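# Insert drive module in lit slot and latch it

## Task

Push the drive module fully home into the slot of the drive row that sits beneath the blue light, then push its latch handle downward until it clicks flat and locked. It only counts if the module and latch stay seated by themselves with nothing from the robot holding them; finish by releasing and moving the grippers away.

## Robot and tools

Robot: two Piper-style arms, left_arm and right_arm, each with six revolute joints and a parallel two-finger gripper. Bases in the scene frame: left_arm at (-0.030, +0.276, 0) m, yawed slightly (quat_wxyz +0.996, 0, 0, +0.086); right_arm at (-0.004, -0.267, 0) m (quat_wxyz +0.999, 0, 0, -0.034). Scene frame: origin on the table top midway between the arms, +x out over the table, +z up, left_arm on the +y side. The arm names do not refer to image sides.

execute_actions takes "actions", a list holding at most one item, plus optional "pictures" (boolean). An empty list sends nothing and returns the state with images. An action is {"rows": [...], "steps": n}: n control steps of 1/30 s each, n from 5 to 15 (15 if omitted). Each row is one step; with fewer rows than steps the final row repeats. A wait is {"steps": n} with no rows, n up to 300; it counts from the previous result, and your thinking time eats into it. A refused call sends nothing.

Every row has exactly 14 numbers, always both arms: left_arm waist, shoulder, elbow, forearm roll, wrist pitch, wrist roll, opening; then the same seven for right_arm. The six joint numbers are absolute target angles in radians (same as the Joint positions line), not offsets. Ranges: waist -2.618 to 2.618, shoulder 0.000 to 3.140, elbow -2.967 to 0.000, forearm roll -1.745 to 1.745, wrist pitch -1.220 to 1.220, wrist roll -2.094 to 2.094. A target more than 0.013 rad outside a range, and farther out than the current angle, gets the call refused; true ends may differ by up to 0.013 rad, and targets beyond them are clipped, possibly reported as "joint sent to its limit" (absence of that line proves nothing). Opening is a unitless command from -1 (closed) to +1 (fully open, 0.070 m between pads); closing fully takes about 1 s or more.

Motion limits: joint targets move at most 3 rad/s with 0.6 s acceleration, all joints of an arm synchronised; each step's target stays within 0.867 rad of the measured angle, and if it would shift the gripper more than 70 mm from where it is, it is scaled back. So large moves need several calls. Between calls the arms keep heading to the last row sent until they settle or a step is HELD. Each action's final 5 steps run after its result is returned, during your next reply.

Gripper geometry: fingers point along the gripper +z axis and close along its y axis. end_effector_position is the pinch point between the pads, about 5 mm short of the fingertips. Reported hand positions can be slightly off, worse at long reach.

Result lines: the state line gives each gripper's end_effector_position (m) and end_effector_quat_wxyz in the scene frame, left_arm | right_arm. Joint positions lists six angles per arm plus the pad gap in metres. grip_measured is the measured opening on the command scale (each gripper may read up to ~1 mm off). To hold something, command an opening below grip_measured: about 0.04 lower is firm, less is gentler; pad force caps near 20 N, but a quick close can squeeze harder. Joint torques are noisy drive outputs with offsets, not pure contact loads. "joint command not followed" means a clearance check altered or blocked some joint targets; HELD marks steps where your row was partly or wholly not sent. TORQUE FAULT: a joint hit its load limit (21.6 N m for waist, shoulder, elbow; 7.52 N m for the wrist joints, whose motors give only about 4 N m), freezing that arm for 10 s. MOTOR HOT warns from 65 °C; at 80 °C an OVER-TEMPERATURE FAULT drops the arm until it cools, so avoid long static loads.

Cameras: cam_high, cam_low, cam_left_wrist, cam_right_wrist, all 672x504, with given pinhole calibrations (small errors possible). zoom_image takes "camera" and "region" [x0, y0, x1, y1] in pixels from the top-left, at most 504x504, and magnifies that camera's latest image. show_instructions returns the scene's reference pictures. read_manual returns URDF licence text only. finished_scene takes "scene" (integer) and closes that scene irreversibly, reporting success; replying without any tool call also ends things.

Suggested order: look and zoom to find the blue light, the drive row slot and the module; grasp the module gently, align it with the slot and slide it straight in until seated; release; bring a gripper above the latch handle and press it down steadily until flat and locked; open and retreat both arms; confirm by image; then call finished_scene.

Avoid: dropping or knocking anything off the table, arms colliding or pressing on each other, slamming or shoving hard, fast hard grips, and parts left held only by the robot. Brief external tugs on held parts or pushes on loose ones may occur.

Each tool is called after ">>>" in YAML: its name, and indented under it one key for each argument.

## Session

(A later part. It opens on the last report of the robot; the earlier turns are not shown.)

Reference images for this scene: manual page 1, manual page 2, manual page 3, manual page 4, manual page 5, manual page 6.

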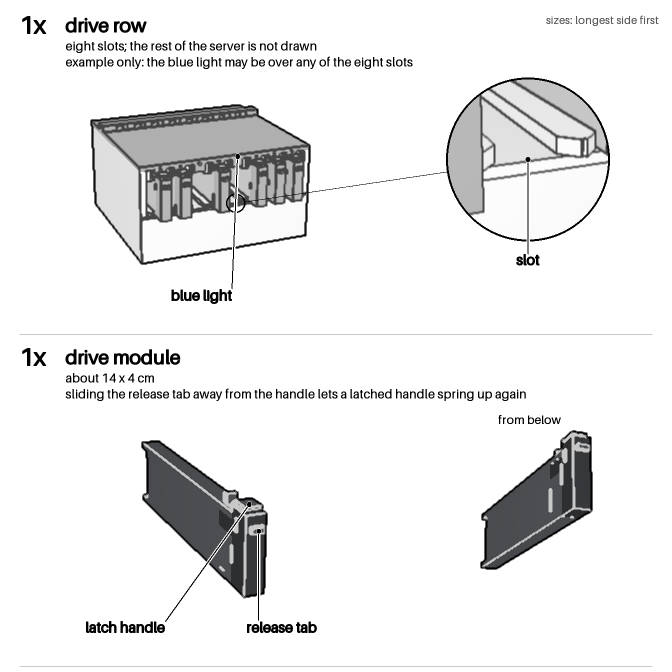

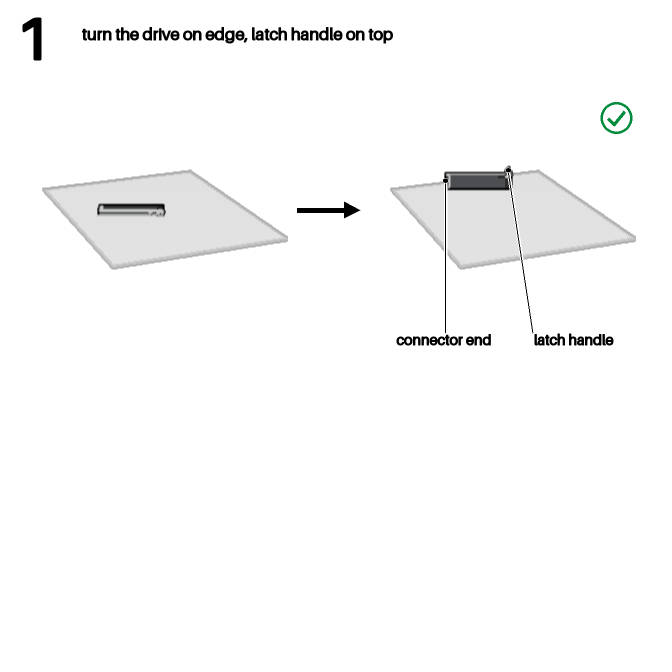

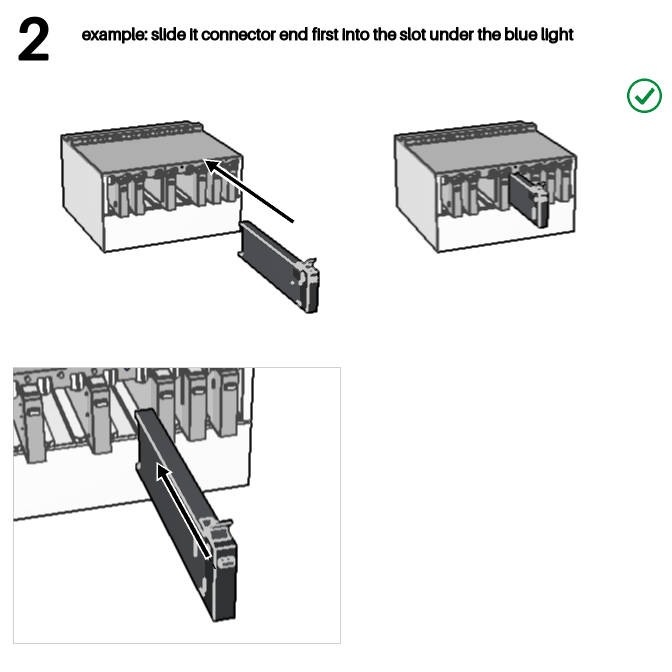

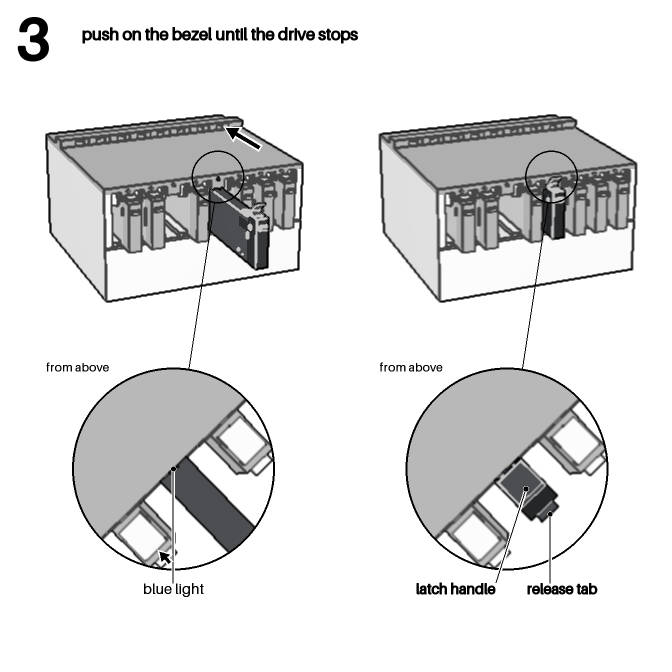

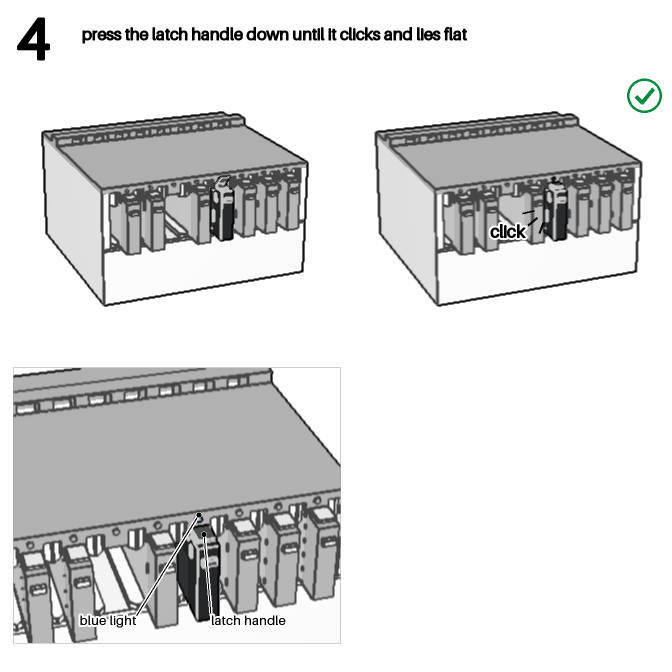

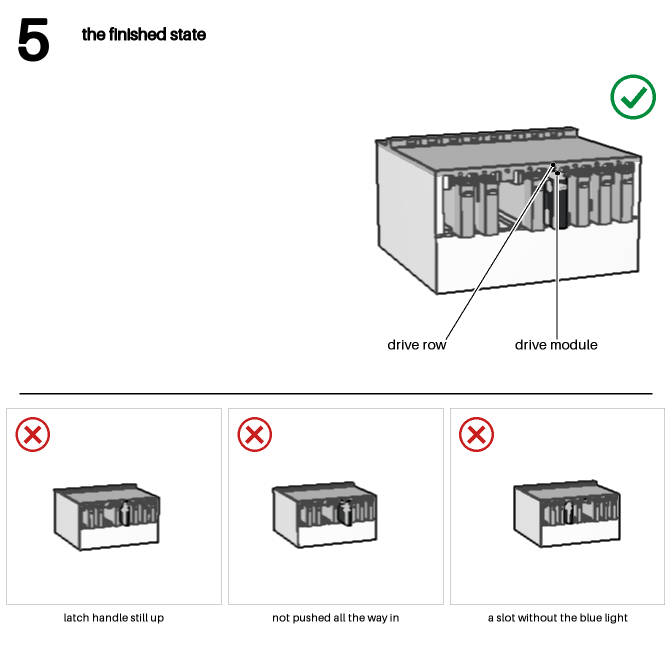

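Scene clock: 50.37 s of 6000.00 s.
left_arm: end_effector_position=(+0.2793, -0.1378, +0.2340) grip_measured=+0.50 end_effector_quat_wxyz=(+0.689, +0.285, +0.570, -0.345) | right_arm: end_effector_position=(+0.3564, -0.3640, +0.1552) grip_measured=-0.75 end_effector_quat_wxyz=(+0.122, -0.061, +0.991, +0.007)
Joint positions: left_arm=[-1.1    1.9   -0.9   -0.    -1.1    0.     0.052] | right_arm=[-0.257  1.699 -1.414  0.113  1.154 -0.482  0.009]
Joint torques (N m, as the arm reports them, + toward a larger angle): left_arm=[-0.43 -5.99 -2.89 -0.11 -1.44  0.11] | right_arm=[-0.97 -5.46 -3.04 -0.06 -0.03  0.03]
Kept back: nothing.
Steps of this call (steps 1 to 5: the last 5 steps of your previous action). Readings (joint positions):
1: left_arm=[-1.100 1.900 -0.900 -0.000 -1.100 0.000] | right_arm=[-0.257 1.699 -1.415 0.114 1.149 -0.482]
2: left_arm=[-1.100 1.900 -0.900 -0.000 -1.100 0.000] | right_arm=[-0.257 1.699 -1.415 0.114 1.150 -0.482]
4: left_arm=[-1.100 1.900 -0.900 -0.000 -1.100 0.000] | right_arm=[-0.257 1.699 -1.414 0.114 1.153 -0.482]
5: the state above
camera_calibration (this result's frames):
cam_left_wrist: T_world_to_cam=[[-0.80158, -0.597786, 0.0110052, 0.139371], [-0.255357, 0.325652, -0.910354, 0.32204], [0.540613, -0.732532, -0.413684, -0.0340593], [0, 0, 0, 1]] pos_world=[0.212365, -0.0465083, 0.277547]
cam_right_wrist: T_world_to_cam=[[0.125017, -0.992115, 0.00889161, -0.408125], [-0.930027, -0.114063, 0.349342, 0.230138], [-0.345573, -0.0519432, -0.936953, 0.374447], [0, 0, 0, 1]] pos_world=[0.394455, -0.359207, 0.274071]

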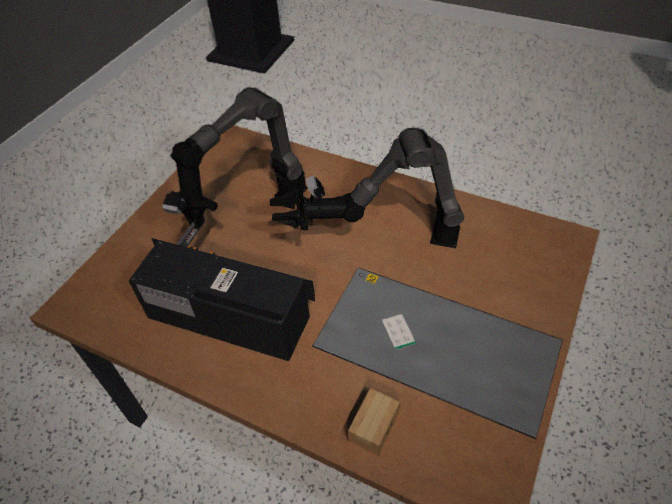

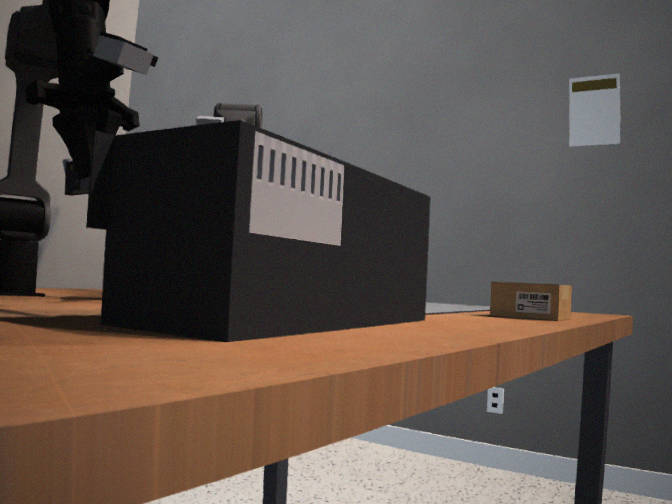

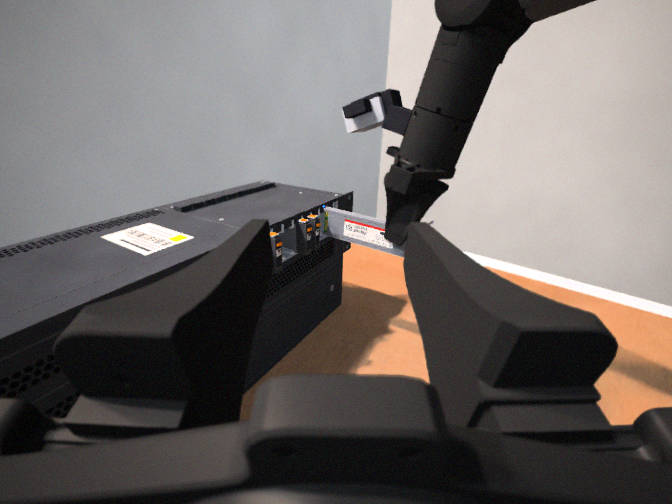

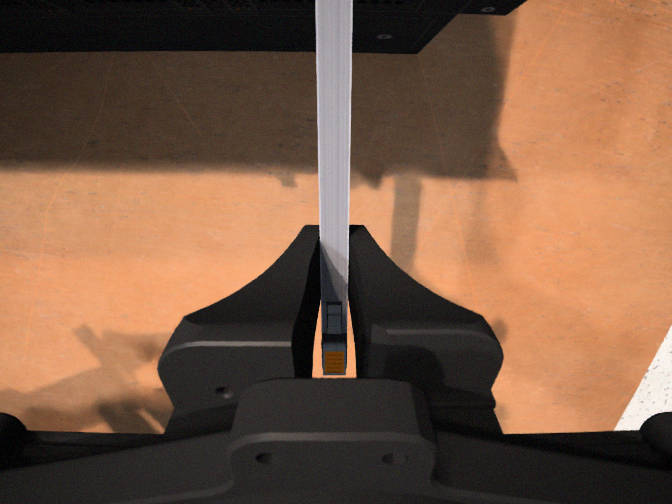

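>>> execute_actions:
  actions:
    - {"rows":[[-1.1,1.9,-0.9,0,-1.1,0,0.5,-0.258,1.7022,-1.3987,0.111,1.150,-0.4815,-0.83]],"steps":15}

>>> execute_actions:
  actions:
    - {"steps":8}
  pictures: true

>>> zoom_image:
  camera: "cam_left_wrist"
  region: [290, 190, 370, 250]

Scene clock: 52.07 s of 6000.00 s.
left_arm: end_effector_position=(+0.2793, -0.1378, +0.2340) grip_measured=+0.50 end_effector_quat_wxyz=(+0.689, +0.285, +0.570, -0.345) | right_arm: end_effector_position=(+0.3530, -0.3636, +0.1486) grip_measured=-0.75 end_effector_quat_wxyz=(+0.113, -0.060, +0.992, +0.009)
Joint positions: left_arm=[-1.1    1.9   -0.9   -0.    -1.1    0.     0.052] | right_arm=[-0.258  1.703 -1.397  0.111  1.151 -0.481  0.009]
Joint torques (N m, as the arm reports them, + toward a larger angle): left_arm=[-0.34 -6.05 -2.96 -0.08 -1.45  0.1 ] | right_arm=[-0.86 -5.81 -4.45 -0.01 -0.28  0.05]
Steps of this call (steps 1 to 15: the robot went on to your last target; steps 16 to 41: nothing new was sent; steps 42 to 51: the first 10 steps of this action). Readings (joint positions):
42: left_arm=[-1.100 1.900 -0.900 -0.000 -1.100 0.000] | right_arm=[-0.258 1.700 -1.412 0.111 1.157 -0.482]
43: left_arm=[-1.100 1.900 -0.900 -0.000 -1.100 0.000] | right_arm=[-0.258 1.700 -1.409 0.111 1.157 -0.481]
45: left_arm=[-1.100 1.900 -0.900 -0.000 -1.100 0.000] | right_arm=[-0.258 1.702 -1.397 0.111 1.151 -0.481]
49: left_arm=[-1.100 1.900 -0.900 -0.000 -1.100 0.000] | right_arm=[-0.258 1.703 -1.397 0.111 1.151 -0.481]
51: the state above

Scene clock: 52.33 s of 6000.00 s.
left_arm: end_effector_position=(+0.2793, -0.1378, +0.2340) grip_measured=+0.50 end_effector_quat_wxyz=(+0.689, +0.285, +0.570, -0.345) | right_arm: end_effector_position=(+0.3534, -0.3638, +0.1490) grip_measured=-0.75 end_effector_quat_wxyz=(+0.114, -0.060, +0.992, +0.009)
Joint positions: left_arm=[-1.1    1.9   -0.9   -0.    -1.1    0.     0.052] | right_arm=[-0.258  1.703 -1.398  0.111  1.15  -0.481  0.009]
Joint torques (N m, as the arm reports them, + toward a larger angle): left_arm=[-0.29 -5.89 -2.86 -0.09 -1.44  0.13] | right_arm=[-0.94 -6.21 -4.68  0.03 -0.3   0.06]
Kept back: nothing.
Steps of this call (steps 1 to 5: the last 5 steps of your previous action; steps 6 to 8: the robot went on to your last target). Readings (joint positions):
1: left_arm=[-1.100 1.900 -0.900 -0.000 -1.100 0.000] | right_arm=[-0.258 1.703 -1.397 0.111 1.151 -0.481]
2: left_arm=[-1.100 1.900 -0.900 -0.000 -1.100 0.000] | right_arm=[-0.258 1.703 -1.397 0.111 1.150 -0.481]
4: left_arm=[-1.100 1.900 -0.900 -0.000 -1.100 0.000] | right_arm=[-0.258 1.703 -1.397 0.111 1.150 -0.481]
8: the state above
camera_calibration (this result's frames):
cam_left_wrist: T_world_to_cam=[[-0.80158, -0.597786, 0.0110051, 0.139371], [-0.255356, 0.325652, -0.910354, 0.32204], [0.540613, -0.732532, -0.413684, -0.0340593], [0, 0, 0, 1]] pos_world=[0.212365, -0.0465083, 0.277547]
cam_right_wrist: T_world_to_cam=[[0.123839, -0.992296, 0.00364407, -0.406361], [-0.924245, -0.114008, 0.364382, 0.225227], [-0.361159, -0.0484928, -0.931243, 0.373493], [0, 0, 0, 1]] pos_world=[0.393379, -0.359441, 0.267225]

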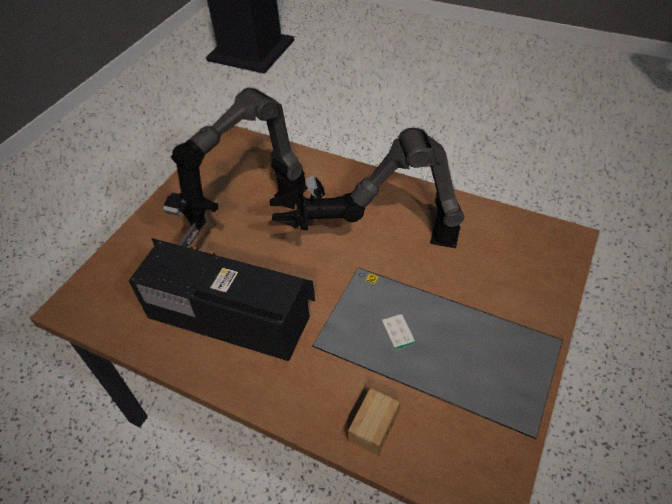

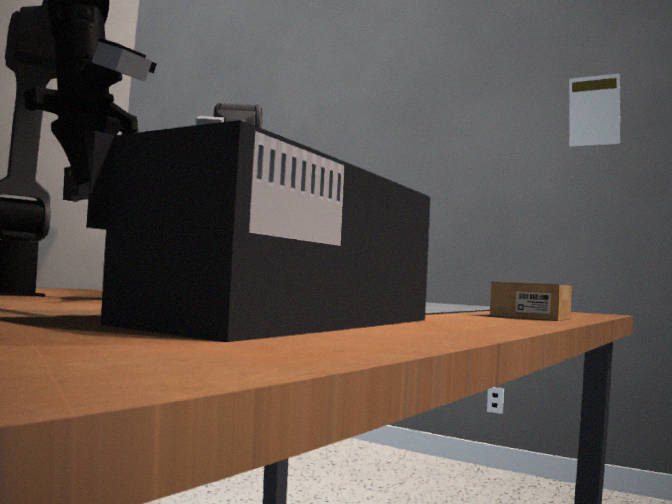

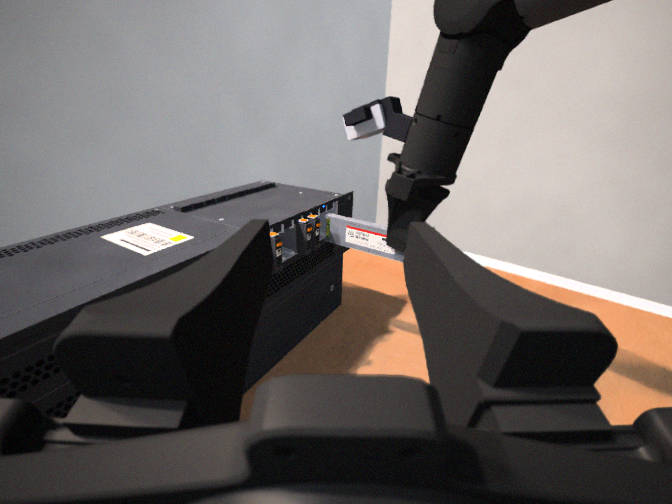

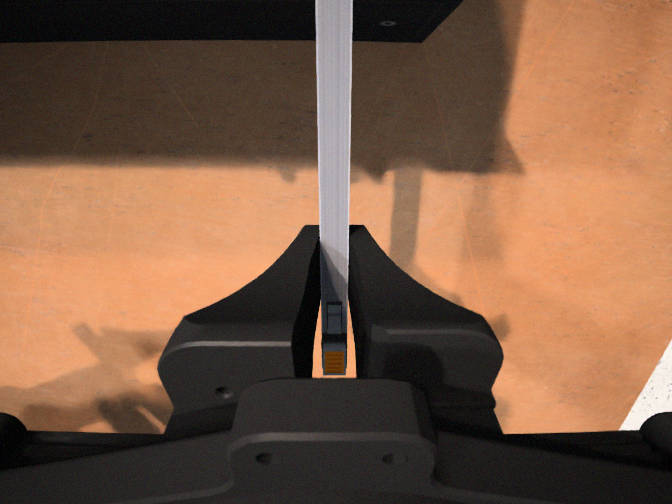

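Region (290, 190, 370, 250) of cam_left_wrist's 672x504 image, scaled by 6.300, with more detail than that image has; it fills the top 378 rows of this view, and the rest is white.

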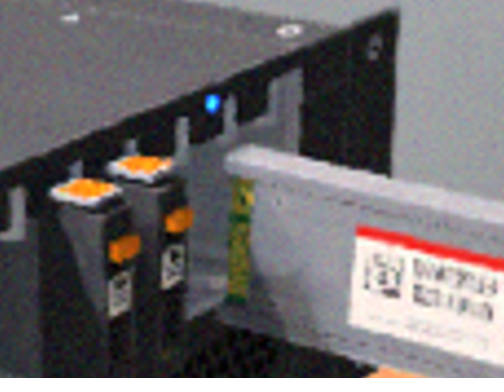

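>>> execute_actions:
  actions:
    - {"rows":[[-1.1,1.9,-0.9,0,-1.1,0,0.5,-0.258,1.7006,-1.4087,0.111,1.1616,-0.4815,-0.83]],"steps":15}

>>> execute_actions:
  actions:
    - {"steps":8}
  pictures: true

>>> zoom_image:
  camera: "cam_left_wrist"
  region: [290, 190, 370, 250]

Scene clock: 52.80 s of 6000.00 s.
left_arm: end_effector_position=(+0.2793, -0.1378, +0.2340) grip_measured=+0.50 end_effector_quat_wxyz=(+0.689, +0.285, +0.570, -0.345) | right_arm: end_effector_position=(+0.3538, -0.3638, +0.1530) grip_measured=-0.75 end_effector_quat_wxyz=(+0.115, -0.061, +0.991, +0.008)
Joint positions: left_arm=[-1.1    1.9   -0.9   -0.    -1.1    0.     0.052] | right_arm=[-0.258  1.701 -1.41   0.111  1.161 -0.481  0.009]
Joint torques (N m, as the arm reports them, + toward a larger angle): left_arm=[-0.33 -5.88 -2.85 -0.1  -1.44  0.11] | right_arm=[-0.89 -6.24 -3.8   0.05 -0.13  0.07]
Steps of this call (steps 1 to 4: the robot went on to your last target; steps 5 to 14: the first 10 steps of this action). Readings (joint positions):
5: left_arm=[-1.100 1.900 -0.900 -0.000 -1.100 0.000] | right_arm=[-0.258 1.703 -1.399 0.111 1.150 -0.481]
6: left_arm=[-1.100 1.900 -0.900 -0.000 -1.100 0.000] | right_arm=[-0.258 1.703 -1.401 0.111 1.152 -0.481]
8: left_arm=[-1.100 1.900 -0.900 -0.000 -1.100 0.000] | right_arm=[-0.258 1.701 -1.410 0.111 1.161 -0.481]
12: left_arm=[-1.100 1.900 -0.900 -0.000 -1.100 0.000] | right_arm=[-0.258 1.701 -1.410 0.111 1.161 -0.481]
14: the state above

Scene clock: 53.07 s of 6000.00 s.
left_arm: end_effector_position=(+0.2793, -0.1378, +0.2340) grip_measured=+0.50 end_effector_quat_wxyz=(+0.689, +0.285, +0.570, -0.345) | right_arm: end_effector_position=(+0.3538, -0.3638, +0.1530) grip_measured=-0.75 end_effector_quat_wxyz=(+0.115, -0.061, +0.991, +0.008)
Joint positions: left_arm=[-1.1    1.9   -0.9   -0.    -1.1    0.     0.052] | right_arm=[-0.258  1.701 -1.41   0.111  1.161 -0.481  0.009]
Joint torques (N m, as the arm reports them, + toward a larger angle): left_arm=[-0.53 -5.8  -2.77 -0.08 -1.45  0.12] | right_arm=[-1.03 -6.4  -3.19  0.06 -0.06  0.07]
Kept back: nothing.
Steps of this call (steps 1 to 5: the last 5 steps of your previous action; steps 6 to 8: the robot went on to your last target). Readings (joint positions):
1: left_arm=[-1.100 1.900 -0.900 -0.000 -1.100 0.000] | right_arm=[-0.258 1.701 -1.410 0.111 1.161 -0.481]
2: left_arm=[-1.100 1.900 -0.900 -0.000 -1.100 0.000] | right_arm=[-0.258 1.701 -1.410 0.111 1.161 -0.481]
4: left_arm=[-1.100 1.900 -0.900 -0.000 -1.100 0.000] | right_arm=[-0.258 1.701 -1.410 0.111 1.161 -0.481]
8: the state above
camera_calibration (this result's frames):
cam_left_wrist: T_world_to_cam=[[-0.80158, -0.597786, 0.011005, 0.139371], [-0.255356, 0.325652, -0.910354, 0.32204], [0.540613, -0.732532, -0.413684, -0.0340593], [0, 0, 0, 1]] pos_world=[0.212365, -0.0465083, 0.277547]
cam_right_wrist: T_world_to_cam=[[0.125031, -0.992141, 0.00484334, -0.407014], [-0.925269, -0.114839, 0.36151, 0.224691], [-0.358113, -0.0496815, -0.932356, 0.376004], [0, 0, 0, 1]] pos_world=[0.393441, -0.359332, 0.271313]

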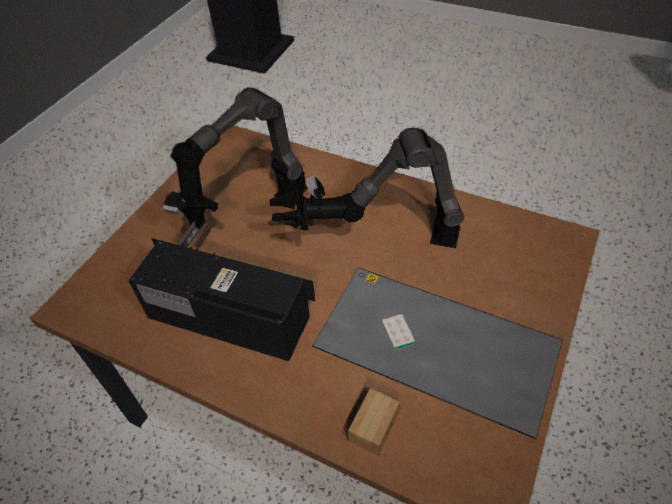

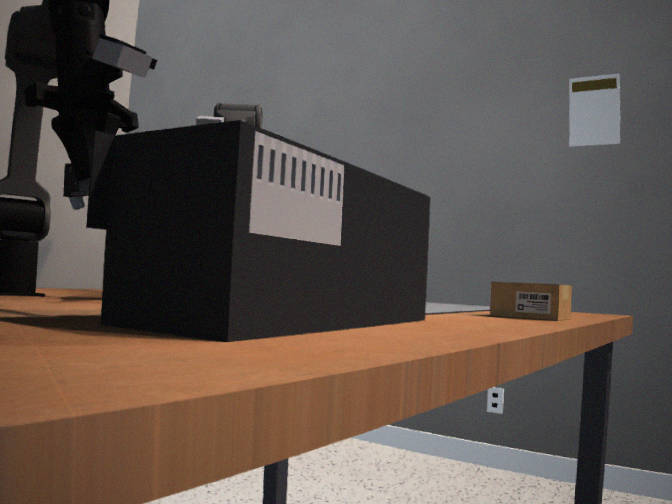

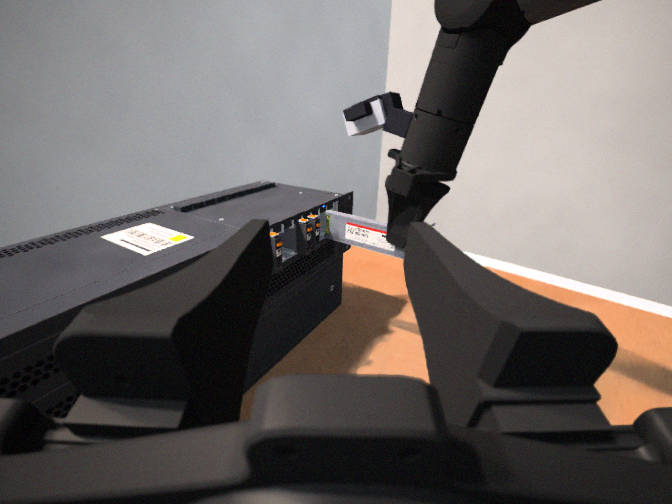

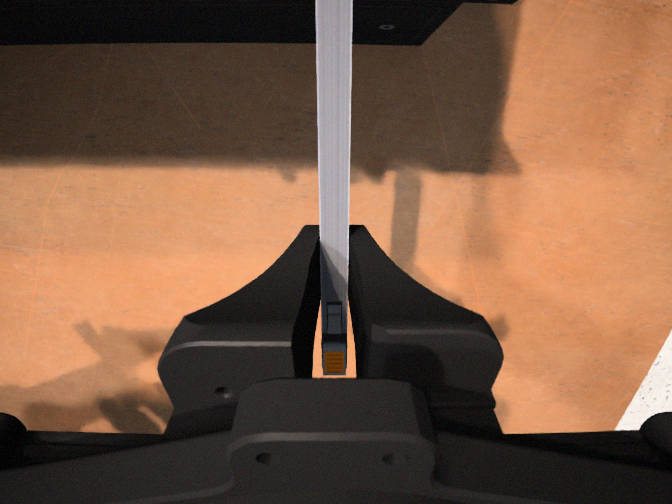

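Region (290, 190, 370, 250) of cam_left_wrist's 672x504 image, scaled by 6.300, with more detail than that image has; it fills the top 378 rows of this view, and the rest is white.

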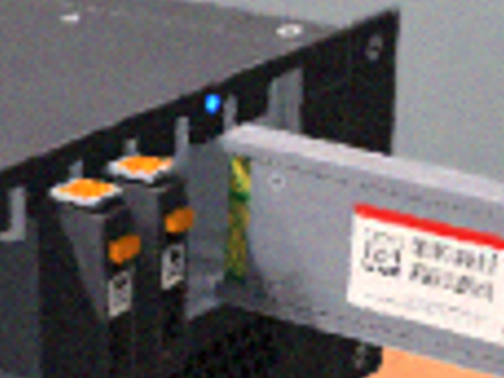

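>>> execute_actions:
  actions:
    - {"rows":[[-1.1,1.9,-0.9,0,-1.1,0,0.5,-0.2438,1.7326,-1.4459,0.106,1.1646,-0.465,-0.83]],"steps":15}

>>> execute_actions:
  actions:
    - {"rows":[[-1.1,1.9,-0.9,0,-1.1,0,0.5,-0.251,1.7166,-1.4256,0.1085,1.161,-0.473,-0.83]],"steps":12}

Scene clock: 53.63 s of 6000.00 s.
left_arm: end_effector_position=(+0.2793, -0.1378, +0.2340) grip_measured=+0.50 end_effector_quat_wxyz=(+0.689, +0.285, +0.570, -0.345) | right_arm: end_effector_position=(+0.3612, -0.3626, +0.1504) grip_measured=-0.75 end_effector_quat_wxyz=(+0.110, -0.060, +0.992, +0.008)
Joint positions: left_arm=[-1.1    1.9   -0.9   -0.    -1.1    0.     0.052] | right_arm=[-0.245  1.732 -1.443  0.103  1.171 -0.464  0.009]
Joint torques (N m, as the arm reports them, + toward a larger angle): left_arm=[-0.31 -5.86 -2.81 -0.09 -1.44  0.15] | right_arm=[ 1.75 -5.69 -5.91  0.73 -1.73 -0.16]
Steps of this call (steps 1 to 7: the robot went on to your last target; steps 8 to 17: the first 10 steps of this action). Readings (joint positions):
8: left_arm=[-1.100 1.900 -0.900 -0.000 -1.100 0.000] | right_arm=[-0.258 1.701 -1.409 0.111 1.161 -0.481]
9: left_arm=[-1.100 1.900 -0.900 -0.000 -1.100 0.000] | right_arm=[-0.257 1.702 -1.410 0.111 1.162 -0.480]
11: left_arm=[-1.100 1.900 -0.900 -0.000 -1.100 0.000] | right_arm=[-0.249 1.720 -1.432 0.108 1.164 -0.470]
15: left_arm=[-1.100 1.900 -0.900 -0.000 -1.100 0.000] | right_arm=[-0.245 1.732 -1.443 0.103 1.172 -0.464]
17: the state above

Scene clock: 54.03 s of 6000.00 s.
left_arm: end_effector_position=(+0.2793, -0.1378, +0.2340) grip_measured=+0.50 end_effector_quat_wxyz=(+0.689, +0.285, +0.570, -0.345) | right_arm: end_effector_position=(+0.3611, -0.3629, +0.1528) grip_measured=-0.75 end_effector_quat_wxyz=(+0.120, -0.061, +0.991, +0.007)
Joint positions: left_arm=[-1.1    1.9   -0.9   -0.    -1.1    0.     0.052] | right_arm=[-0.249  1.717 -1.429  0.111  1.154 -0.474  0.009]
Joint torques (N m, as the arm reports them, + toward a larger angle): left_arm=[-0.29 -5.89 -2.91 -0.08 -1.44  0.13] | right_arm=[-0.52 -6.19 -3.69  0.32 -0.36 -0.06]
Steps of this call (steps 1 to 5: the last 5 steps of your previous action; steps 6 to 12: the first 7 steps of this action). Readings (joint positions):
6: left_arm=[-1.100 1.900 -0.900 -0.000 -1.100 0.000] | right_arm=[-0.245 1.732 -1.443 0.103 1.171 -0.465]
7: left_arm=[-1.100 1.900 -0.900 -0.000 -1.100 0.000] | right_arm=[-0.245 1.731 -1.442 0.104 1.169 -0.466]
9: left_arm=[-1.100 1.900 -0.900 -0.000 -1.100 0.000] | right_arm=[-0.249 1.719 -1.430 0.110 1.155 -0.473]
12: the state above

>>> execute_actions:
  actions:
    - {"rows":[[-1.1,1.9,-0.9,0,-1.1,0,0.5,-0.2438,1.7326,-1.4459,0.106,1.1646,-0.465,-0.83],[-1.1,1.9,-0.9,0,-1.1,0,0.5,-0.2438,1.7326,-1.4459,0.106,1.1646,-0.465,-0.83],[-1.1,1.9,-0.9,0,-1.1,0,0.5,-0.2438,1.7326,-1.4459,0.106,1.1646,-0.465,-0.83],[-1.1,1.9,-0.9,0,-1.1,0,0.5,-0.245,1.7326,-1.4459,0.106,1.1646,-0.466,-0.83],[-1.1,1.9,-0.9,0,-1.1,0,0.5,-0.2465,1.733,-1.4465,0.106,1.1646,-0.4675,-0.83],[-1.1,1.9,-0.9,0,-1.1,0,0.5,-0.248,1.7335,-1.447,0.106,1.1646,-0.469,-0.83],[-1.1,1.9,-0.9,0,-1.1,0,0.5,-0.2495,1.734,-1.4477,0.106,1.1646,-0.4705,-0.83],[-1.1,1.9,-0.9,0,-1.1,0,0.5,-0.251,1.7345,-1.4483,0.106,1.1646,-0.472,-0.83],[-1.1,1.9,-0.9,0,-1.1,0,0.5,-0.2525,1.735,-1.449,0.106,1.1646,-0.4735,-0.83],[-1.1,1.9,-0.9,0,-1.1,0,0.5,-0.254,1.7355,-1.4496,0.106,1.1646,-0.475,-0.83],[-1.1,1.9,-0.9,0,-1.1,0,0.5,-0.2555,1.736,-1.4502,0.106,1.1646,-0.4765,-0.83],[-1.1,1.9,-0.9,0,-1.1,0,0.5,-0.257,1.7365,-1.4509,0.106,1.1646,-0.478,-0.83],[-1.1,1.9,-0.9,0,-1.1,0,0.5,-0.2585,1.737,-1.4515,0.106,1.1646,-0.4795,-0.83],[-1.1,1.9,-0.9,0,-1.1,0,0.5,-0.260,1.7375,-1.4521,0.106,1.1646,-0.481,-0.83],[-1.1,1.9,-0.9,0,-1.1,0,0.5,-0.2615,1.738,-1.4528,0.106,1.1646,-0.4825,-0.83]],"steps":15}

>>> execute_actions:
  actions:
    - {"steps":7}

>>> execute_actions:
  actions:
    - {"rows":[[-1.1,1.9,-0.9,0,-1.1,0,0.5,-0.266,1.7166,-1.4256,0.1085,1.161,-0.488,-0.83]],"steps":12}

Scene clock: 54.83 s of 6000.00 s.
left_arm: end_effector_position=(+0.2793, -0.1378, +0.2340) grip_measured=+0.50 end_effector_quat_wxyz=(+0.689, +0.285, +0.570, -0.345) | right_arm: end_effector_position=(+0.3616, -0.3649, +0.1508) grip_measured=-0.75 end_effector_quat_wxyz=(+0.111, -0.062, +0.992, +0.008)
Joint positions: left_arm=[-1.1    1.9   -0.9   -0.    -1.1    0.     0.052] | right_arm=[-0.251  1.734 -1.446  0.105  1.17  -0.475  0.009]
Joint torques (N m, as the arm reports them, + toward a larger angle): left_arm=[-0.39 -5.78 -2.95 -0.1  -1.41  0.12] | right_arm=[-1.21 -5.2  -6.3   0.36 -1.63  0.18]
Steps of this call (steps 1 to 5: the last 5 steps of your previous action; steps 6 to 14: the robot went on to your last target; steps 15 to 24: the first 10 steps of this action). Readings (joint positions):
15: left_arm=[-1.100 1.900 -0.900 -0.000 -1.100 0.000] | right_arm=[-0.251 1.717 -1.426 0.109 1.160 -0.473]
16: left_arm=[-1.100 1.900 -0.900 -0.000 -1.100 0.000] | right_arm=[-0.250 1.718 -1.427 0.108 1.161 -0.472]
18: left_arm=[-1.100 1.900 -0.900 -0.000 -1.100 0.000] | right_arm=[-0.246 1.730 -1.442 0.104 1.169 -0.465]
22: left_arm=[-1.100 1.900 -0.900 -0.000 -1.100 0.000] | right_arm=[-0.249 1.732 -1.445 0.105 1.170 -0.471]
24: the state above

Scene clock: 55.07 s of 6000.00 s.
left_arm: end_effector_position=(+0.2793, -0.1378, +0.2340) grip_measured=+0.50 end_effector_quat_wxyz=(+0.689, +0.285, +0.570, -0.345) | right_arm: end_effector_position=(+0.3620, -0.3688, +0.1507) grip_measured=-0.74 end_effector_quat_wxyz=(+0.112, -0.061, +0.992, +0.007)
Joint positions: left_arm=[-1.1    1.9   -0.9   -0.    -1.1    0.     0.052] | right_arm=[-0.261  1.738 -1.451  0.106  1.17  -0.484  0.009]
Joint torques (N m, as the arm reports them, + toward a larger angle): left_arm=[-0.25 -5.86 -2.74 -0.09 -1.44  0.12] | right_arm=[-2.09 -5.15 -6.84  0.26 -2.41  0.4 ]
Kept back: nothing.
Steps of this call (steps 1 to 5: the last 5 steps of your previous action; steps 6 to 7: the robot went on to your last target). Readings (joint positions):
1: left_arm=[-1.100 1.900 -0.900 -0.000 -1.100 0.000] | right_arm=[-0.253 1.734 -1.447 0.106 1.171 -0.476]
2: left_arm=[-1.100 1.900 -0.900 -0.000 -1.100 0.000] | right_arm=[-0.255 1.735 -1.448 0.106 1.170 -0.478]
4: left_arm=[-1.100 1.900 -0.900 -0.000 -1.100 0.000] | right_arm=[-0.258 1.736 -1.450 0.106 1.170 -0.481]
7: the state above

Scene clock: 55.30 s of 6000.00 s.
left_arm: end_effector_position=(+0.2793, -0.1378, +0.2340) grip_measured=+0.50 end_effector_quat_wxyz=(+0.689, +0.285, +0.570, -0.345) | right_arm: end_effector_position=(+0.3599, -0.3702, +0.1531) grip_measured=-0.75 end_effector_quat_wxyz=(+0.121, -0.059, +0.991, +0.004)
Joint positions: left_arm=[-1.1    1.9   -0.9   -0.    -1.1    0.     0.052] | right_arm=[-0.267  1.717 -1.43   0.109  1.151 -0.486  0.009]
Joint torques (N m, as the arm reports them, + toward a larger angle): left_arm=[-0.35 -5.9  -2.95 -0.08 -1.45  0.1 ] | right_arm=[-0.25 -6.11 -2.95  0.32  0.05 -0.18]
Steps of this call (steps 1 to 7: the first 7 steps of this action). Readings (joint positions):
1: left_arm=[-1.100 1.900 -0.900 -0.000 -1.100 0.000] | right_arm=[-0.261 1.738 -1.451 0.106 1.170 -0.484]
2: left_arm=[-1.100 1.900 -0.900 -0.000 -1.100 0.000] | right_arm=[-0.262 1.737 -1.450 0.106 1.169 -0.484]
4: left_arm=[-1.100 1.900 -0.900 -0.000 -1.100 0.000] | right_arm=[-0.266 1.723 -1.435 0.108 1.152 -0.485]
7: the state above

>>> execute_actions:
  actions:
    - {"rows":[[-1.1,1.9,-0.9,0,-1.1,0,0.5,-0.257,1.715,-1.4355,0.1085,1.1727,-0.479,-0.83]],"steps":15}

>>> execute_actions:
  actions:
    - {"rows":[[-1.1,1.9,-0.9,0,-1.1,0,0.5,-0.250,1.7325,-1.4578,0.106,1.1763,-0.471,-0.83],[-1.1,1.9,-0.9,0,-1.1,0,0.5,-0.250,1.7325,-1.4578,0.106,1.1763,-0.471,-0.83],[-1.1,1.9,-0.9,0,-1.1,0,0.5,-0.250,1.7325,-1.4578,0.106,1.1763,-0.471,-0.83],[-1.1,1.9,-0.9,0,-1.1,0,0.5,-0.250,1.7329,-1.4556,0.106,1.1737,-0.471,-0.83],[-1.1,1.9,-0.9,0,-1.1,0,0.5,-0.250,1.7332,-1.4534,0.106,1.1711,-0.471,-0.83],[-1.1,1.9,-0.9,0,-1.1,0,0.5,-0.250,1.7336,-1.4512,0.106,1.1685,-0.471,-0.83],[-1.1,1.9,-0.9,0,-1.1,0,0.5,-0.250,1.734,-1.449,0.106,1.1659,-0.471,-0.83],[-1.1,1.9,-0.9,0,-1.1,0,0.5,-0.250,1.7343,-1.4468,0.106,1.1633,-0.471,-0.83],[-1.1,1.9,-0.9,0,-1.1,0,0.5,-0.250,1.7347,-1.4446,0.106,1.1607,-0.471,-0.83],[-1.1,1.9,-0.9,0,-1.1,0,0.5,-0.250,1.7351,-1.4424,0.106,1.1581,-0.471,-0.83],[-1.1,1.9,-0.9,0,-1.1,0,0.5,-0.250,1.7354,-1.4402,0.106,1.1555,-0.471,-0.83],[-1.1,1.9,-0.9,0,-1.1,0,0.5,-0.250,1.7358,-1.438,0.106,1.1529,-0.471,-0.83],[-1.1,1.9,-0.9,0,-1.1,0,0.5,-0.250,1.7362,-1.4358,0.106,1.1503,-0.471,-0.83],[-1.1,1.9,-0.9,0,-1.1,0,0.5,-0.250,1.7365,-1.4336,0.106,1.1477,-0.471,-0.83],[-1.1,1.9,-0.9,0,-1.1,0,0.5,-0.250,1.7369,-1.4314,0.106,1.1451,-0.471,-0.83]],"steps":15}

>>> execute_actions:
  actions:
    - {"steps":7}
  pictures: true

>>> execute_actions:
  actions:
    - {"rows":[[-1.1,1.9,-0.9,0,-1.1,0,0.5,-0.257,1.7194,-1.4091,0.1085,1.1415,-0.479,-0.83]],"steps":12}

>>> zoom_image:
  camera: "cam_left_wrist"
  region: [290, 190, 370, 250]

Scene clock: 56.43 s of 6000.00 s.
left_arm: end_effector_position=(+0.2793, -0.1378, +0.2340) grip_measured=+0.50 end_effector_quat_wxyz=(+0.689, +0.285, +0.570, -0.345) | right_arm: end_effector_position=(+0.3574, -0.3645, +0.1544) grip_measured=-0.75 end_effector_quat_wxyz=(+0.114, -0.062, +0.992, +0.008)
Joint positions: left_arm=[-1.1    1.9   -0.9   -0.    -1.1    0.     0.052] | right_arm=[-0.256  1.714 -1.434  0.109  1.174 -0.479  0.009]
Joint torques (N m, as the arm reports them, + toward a larger angle): left_arm=[-0.25 -5.87 -3.02 -0.07 -1.46  0.1 ] | right_arm=[-1.   -6.34 -4.69  0.09 -0.28  0.04]
Steps of this call (steps 1 to 5: the last 5 steps of your previous action; steps 6 to 15: the robot went on to your last target; steps 16 to 24: nothing new was sent; steps 25 to 34: the first 10 steps of this action). Readings (joint positions):
25: left_arm=[-1.100 1.900 -0.900 -0.000 -1.100 0.000] | right_arm=[-0.266 1.717 -1.426 0.109 1.161 -0.488]
26: left_arm=[-1.100 1.900 -0.900 -0.000 -1.100 0.000] | right_arm=[-0.264 1.716 -1.427 0.109 1.164 -0.486]
28: left_arm=[-1.100 1.900 -0.900 -0.000 -1.100 0.000] | right_arm=[-0.256 1.715 -1.433 0.109 1.174 -0.479]
32: left_arm=[-1.100 1.900 -0.900 -0.000 -1.100 0.000] | right_arm=[-0.256 1.714 -1.434 0.109 1.174 -0.479]
34: the state above

Scene clock: 56.93 s of 6000.00 s.
left_arm: end_effector_position=(+0.2793, -0.1378, +0.2340) grip_measured=+0.50 end_effector_quat_wxyz=(+0.689, +0.285, +0.570, -0.345) | right_arm: end_effector_position=(+0.3622, -0.3652, +0.1508) grip_measured=-0.75 end_effector_quat_wxyz=(+0.113, -0.060, +0.992, +0.006)
Joint positions: left_arm=[-1.1    1.9   -0.9   -0.    -1.1    0.     0.052] | right_arm=[-0.251  1.733 -1.445  0.104  1.165 -0.471  0.009]
Joint torques (N m, as the arm reports them, + toward a larger angle): left_arm=[-0.37 -5.79 -2.92 -0.06 -1.46  0.11] | right_arm=[ 1.16 -4.86 -4.44  0.73 -1.81 -0.01]
Steps of this call (steps 1 to 5: the last 5 steps of your previous action; steps 6 to 15: the first 10 steps of this action). Readings (joint positions):
6: left_arm=[-1.100 1.900 -0.900 -0.000 -1.100 0.000] | right_arm=[-0.257 1.714 -1.435 0.109 1.173 -0.479]
7: left_arm=[-1.100 1.900 -0.900 -0.000 -1.100 0.000] | right_arm=[-0.256 1.716 -1.438 0.109 1.173 -0.478]
9: left_arm=[-1.100 1.900 -0.900 -0.000 -1.100 0.000] | right_arm=[-0.252 1.729 -1.455 0.104 1.180 -0.472]
13: left_arm=[-1.100 1.900 -0.900 -0.000 -1.100 0.000] | right_arm=[-0.251 1.732 -1.450 0.103 1.172 -0.471]
15: the state above

Scene clock: 57.17 s of 6000.00 s.
left_arm: end_effector_position=(+0.2793, -0.1378, +0.2340) grip_measured=+0.50 end_effector_quat_wxyz=(+0.689, +0.285, +0.570, -0.345) | right_arm: end_effector_position=(+0.3632, -0.3650, +0.1460) grip_measured=-0.75 end_effector_quat_wxyz=(+0.114, -0.060, +0.992, +0.007)
Joint positions: left_arm=[-1.1    1.9   -0.9   -0.    -1.1    0.     0.053] | right_arm=[-0.25   1.737 -1.431  0.106  1.146 -0.471  0.009]
Joint torques (N m, as the arm reports them, + toward a larger angle): left_arm=[-0.3  -5.88 -2.94 -0.08 -1.44  0.09] | right_arm=[ 0.99 -5.28 -4.81  0.72 -1.75 -0.05]
Kept back: nothing.
Steps of this call (steps 1 to 5: the last 5 steps of your previous action; steps 6 to 7: the robot went on to your last target). Readings (joint positions):
1: left_arm=[-1.100 1.900 -0.900 -0.000 -1.100 0.000] | right_arm=[-0.251 1.734 -1.442 0.104 1.162 -0.471]
2: left_arm=[-1.100 1.900 -0.900 -0.000 -1.100 0.000] | right_arm=[-0.250 1.734 -1.440 0.104 1.159 -0.471]
4: left_arm=[-1.100 1.900 -0.900 -0.000 -1.100 0.000] | right_arm=[-0.250 1.736 -1.435 0.105 1.152 -0.471]
7: the state above
camera_calibration (this result's frames):
cam_left_wrist: T_world_to_cam=[[-0.80158, -0.597786, 0.0110052, 0.139371], [-0.255357, 0.325652, -0.910354, 0.32204], [0.540613, -0.732532, -0.413685, -0.0340593], [0, 0, 0, 1]] pos_world=[0.212365, -0.0465083, 0.277547]
cam_right_wrist: T_world_to_cam=[[0.122283, -0.992469, 0.0072027, -0.408784], [-0.924747, -0.111298, 0.363944, 0.236488], [-0.360402, -0.051165, -0.931393, 0.372938], [0, 0, 0, 1]] pos_world=[0.403087, -0.360304, 0.264227]

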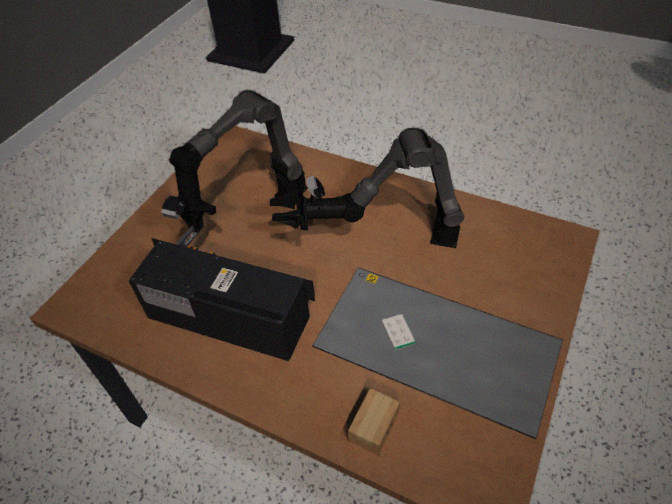

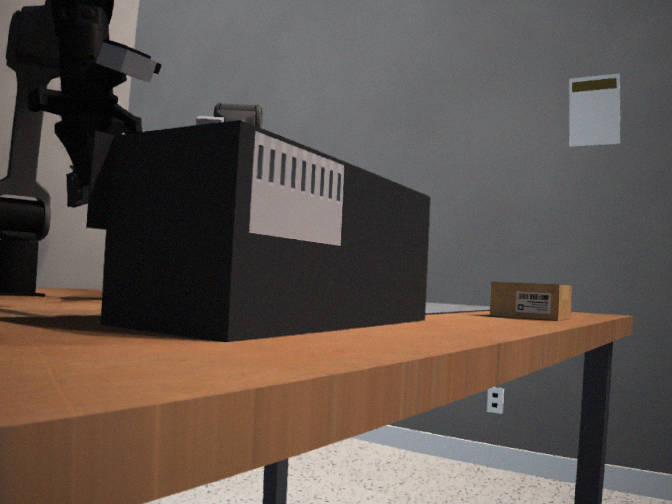

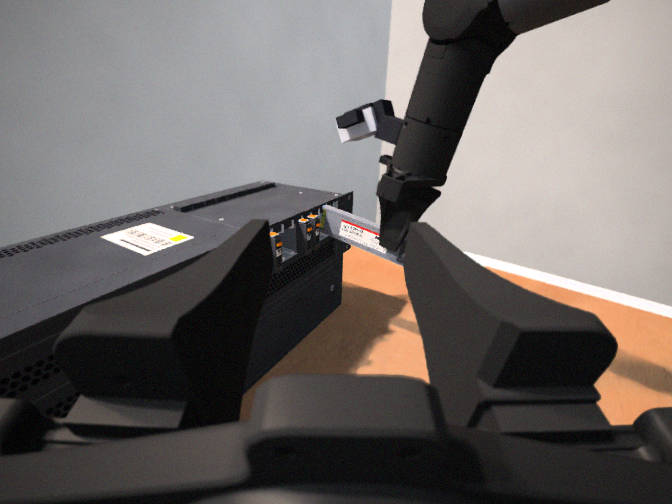

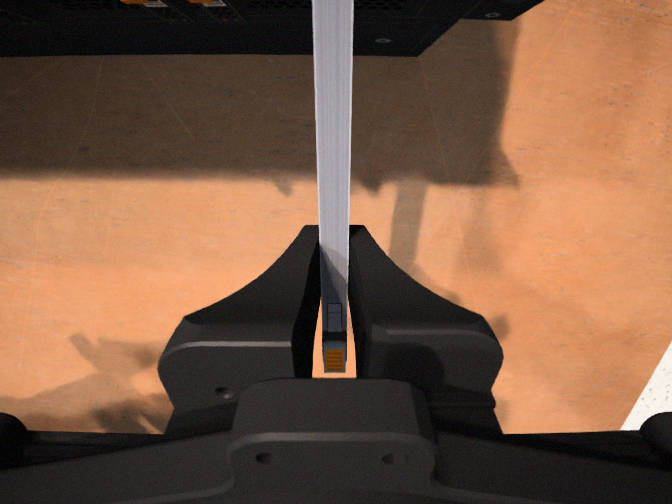

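Scene clock: 57.40 s of 6000.00 s.
left_arm: end_effector_position=(+0.2793, -0.1378, +0.2340) grip_measured=+0.50 end_effector_quat_wxyz=(+0.689, +0.285, +0.570, -0.345) | right_arm: end_effector_position=(+0.3603, -0.3655, +0.1468) grip_measured=-0.75 end_effector_quat_wxyz=(+0.119, -0.059, +0.991, +0.007)
Joint positions: left_arm=[-1.1    1.9   -0.9   -0.    -1.1    0.     0.052] | right_arm=[-0.256  1.721 -1.41   0.111  1.133 -0.479  0.009]
Joint torques (N m, as the arm reports them, + toward a larger angle): left_arm=[-0.38 -5.79 -2.92 -0.08 -1.44  0.12] | right_arm=[-0.97 -6.29 -3.28  0.14  0.06 -0.12]
Steps of this call (steps 1 to 7: the first 7 steps of this action). Readings (joint positions):
1: left_arm=[-1.100 1.900 -0.900 -0.000 -1.100 0.000] | right_arm=[-0.250 1.737 -1.431 0.106 1.146 -0.471]
2: left_arm=[-1.100 1.900 -0.900 -0.000 -1.100 0.000] | right_arm=[-0.250 1.736 -1.428 0.106 1.144 -0.472]
4: left_arm=[-1.100 1.900 -0.900 -0.000 -1.100 0.000] | right_arm=[-0.255 1.723 -1.413 0.111 1.133 -0.478]
7: the state above

Region (290, 190, 370, 250) of cam_left_wrist's 672x504 image, scaled by 6.300, with more detail than that image has; it fills the top 378 rows of this view, and the rest is white.

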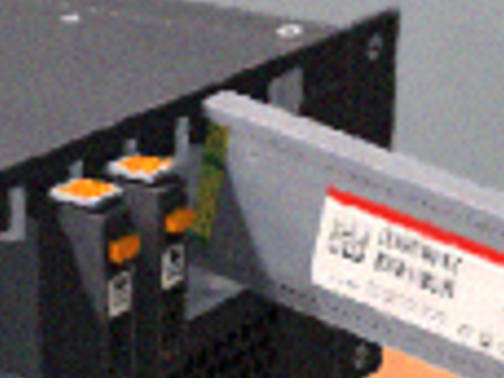

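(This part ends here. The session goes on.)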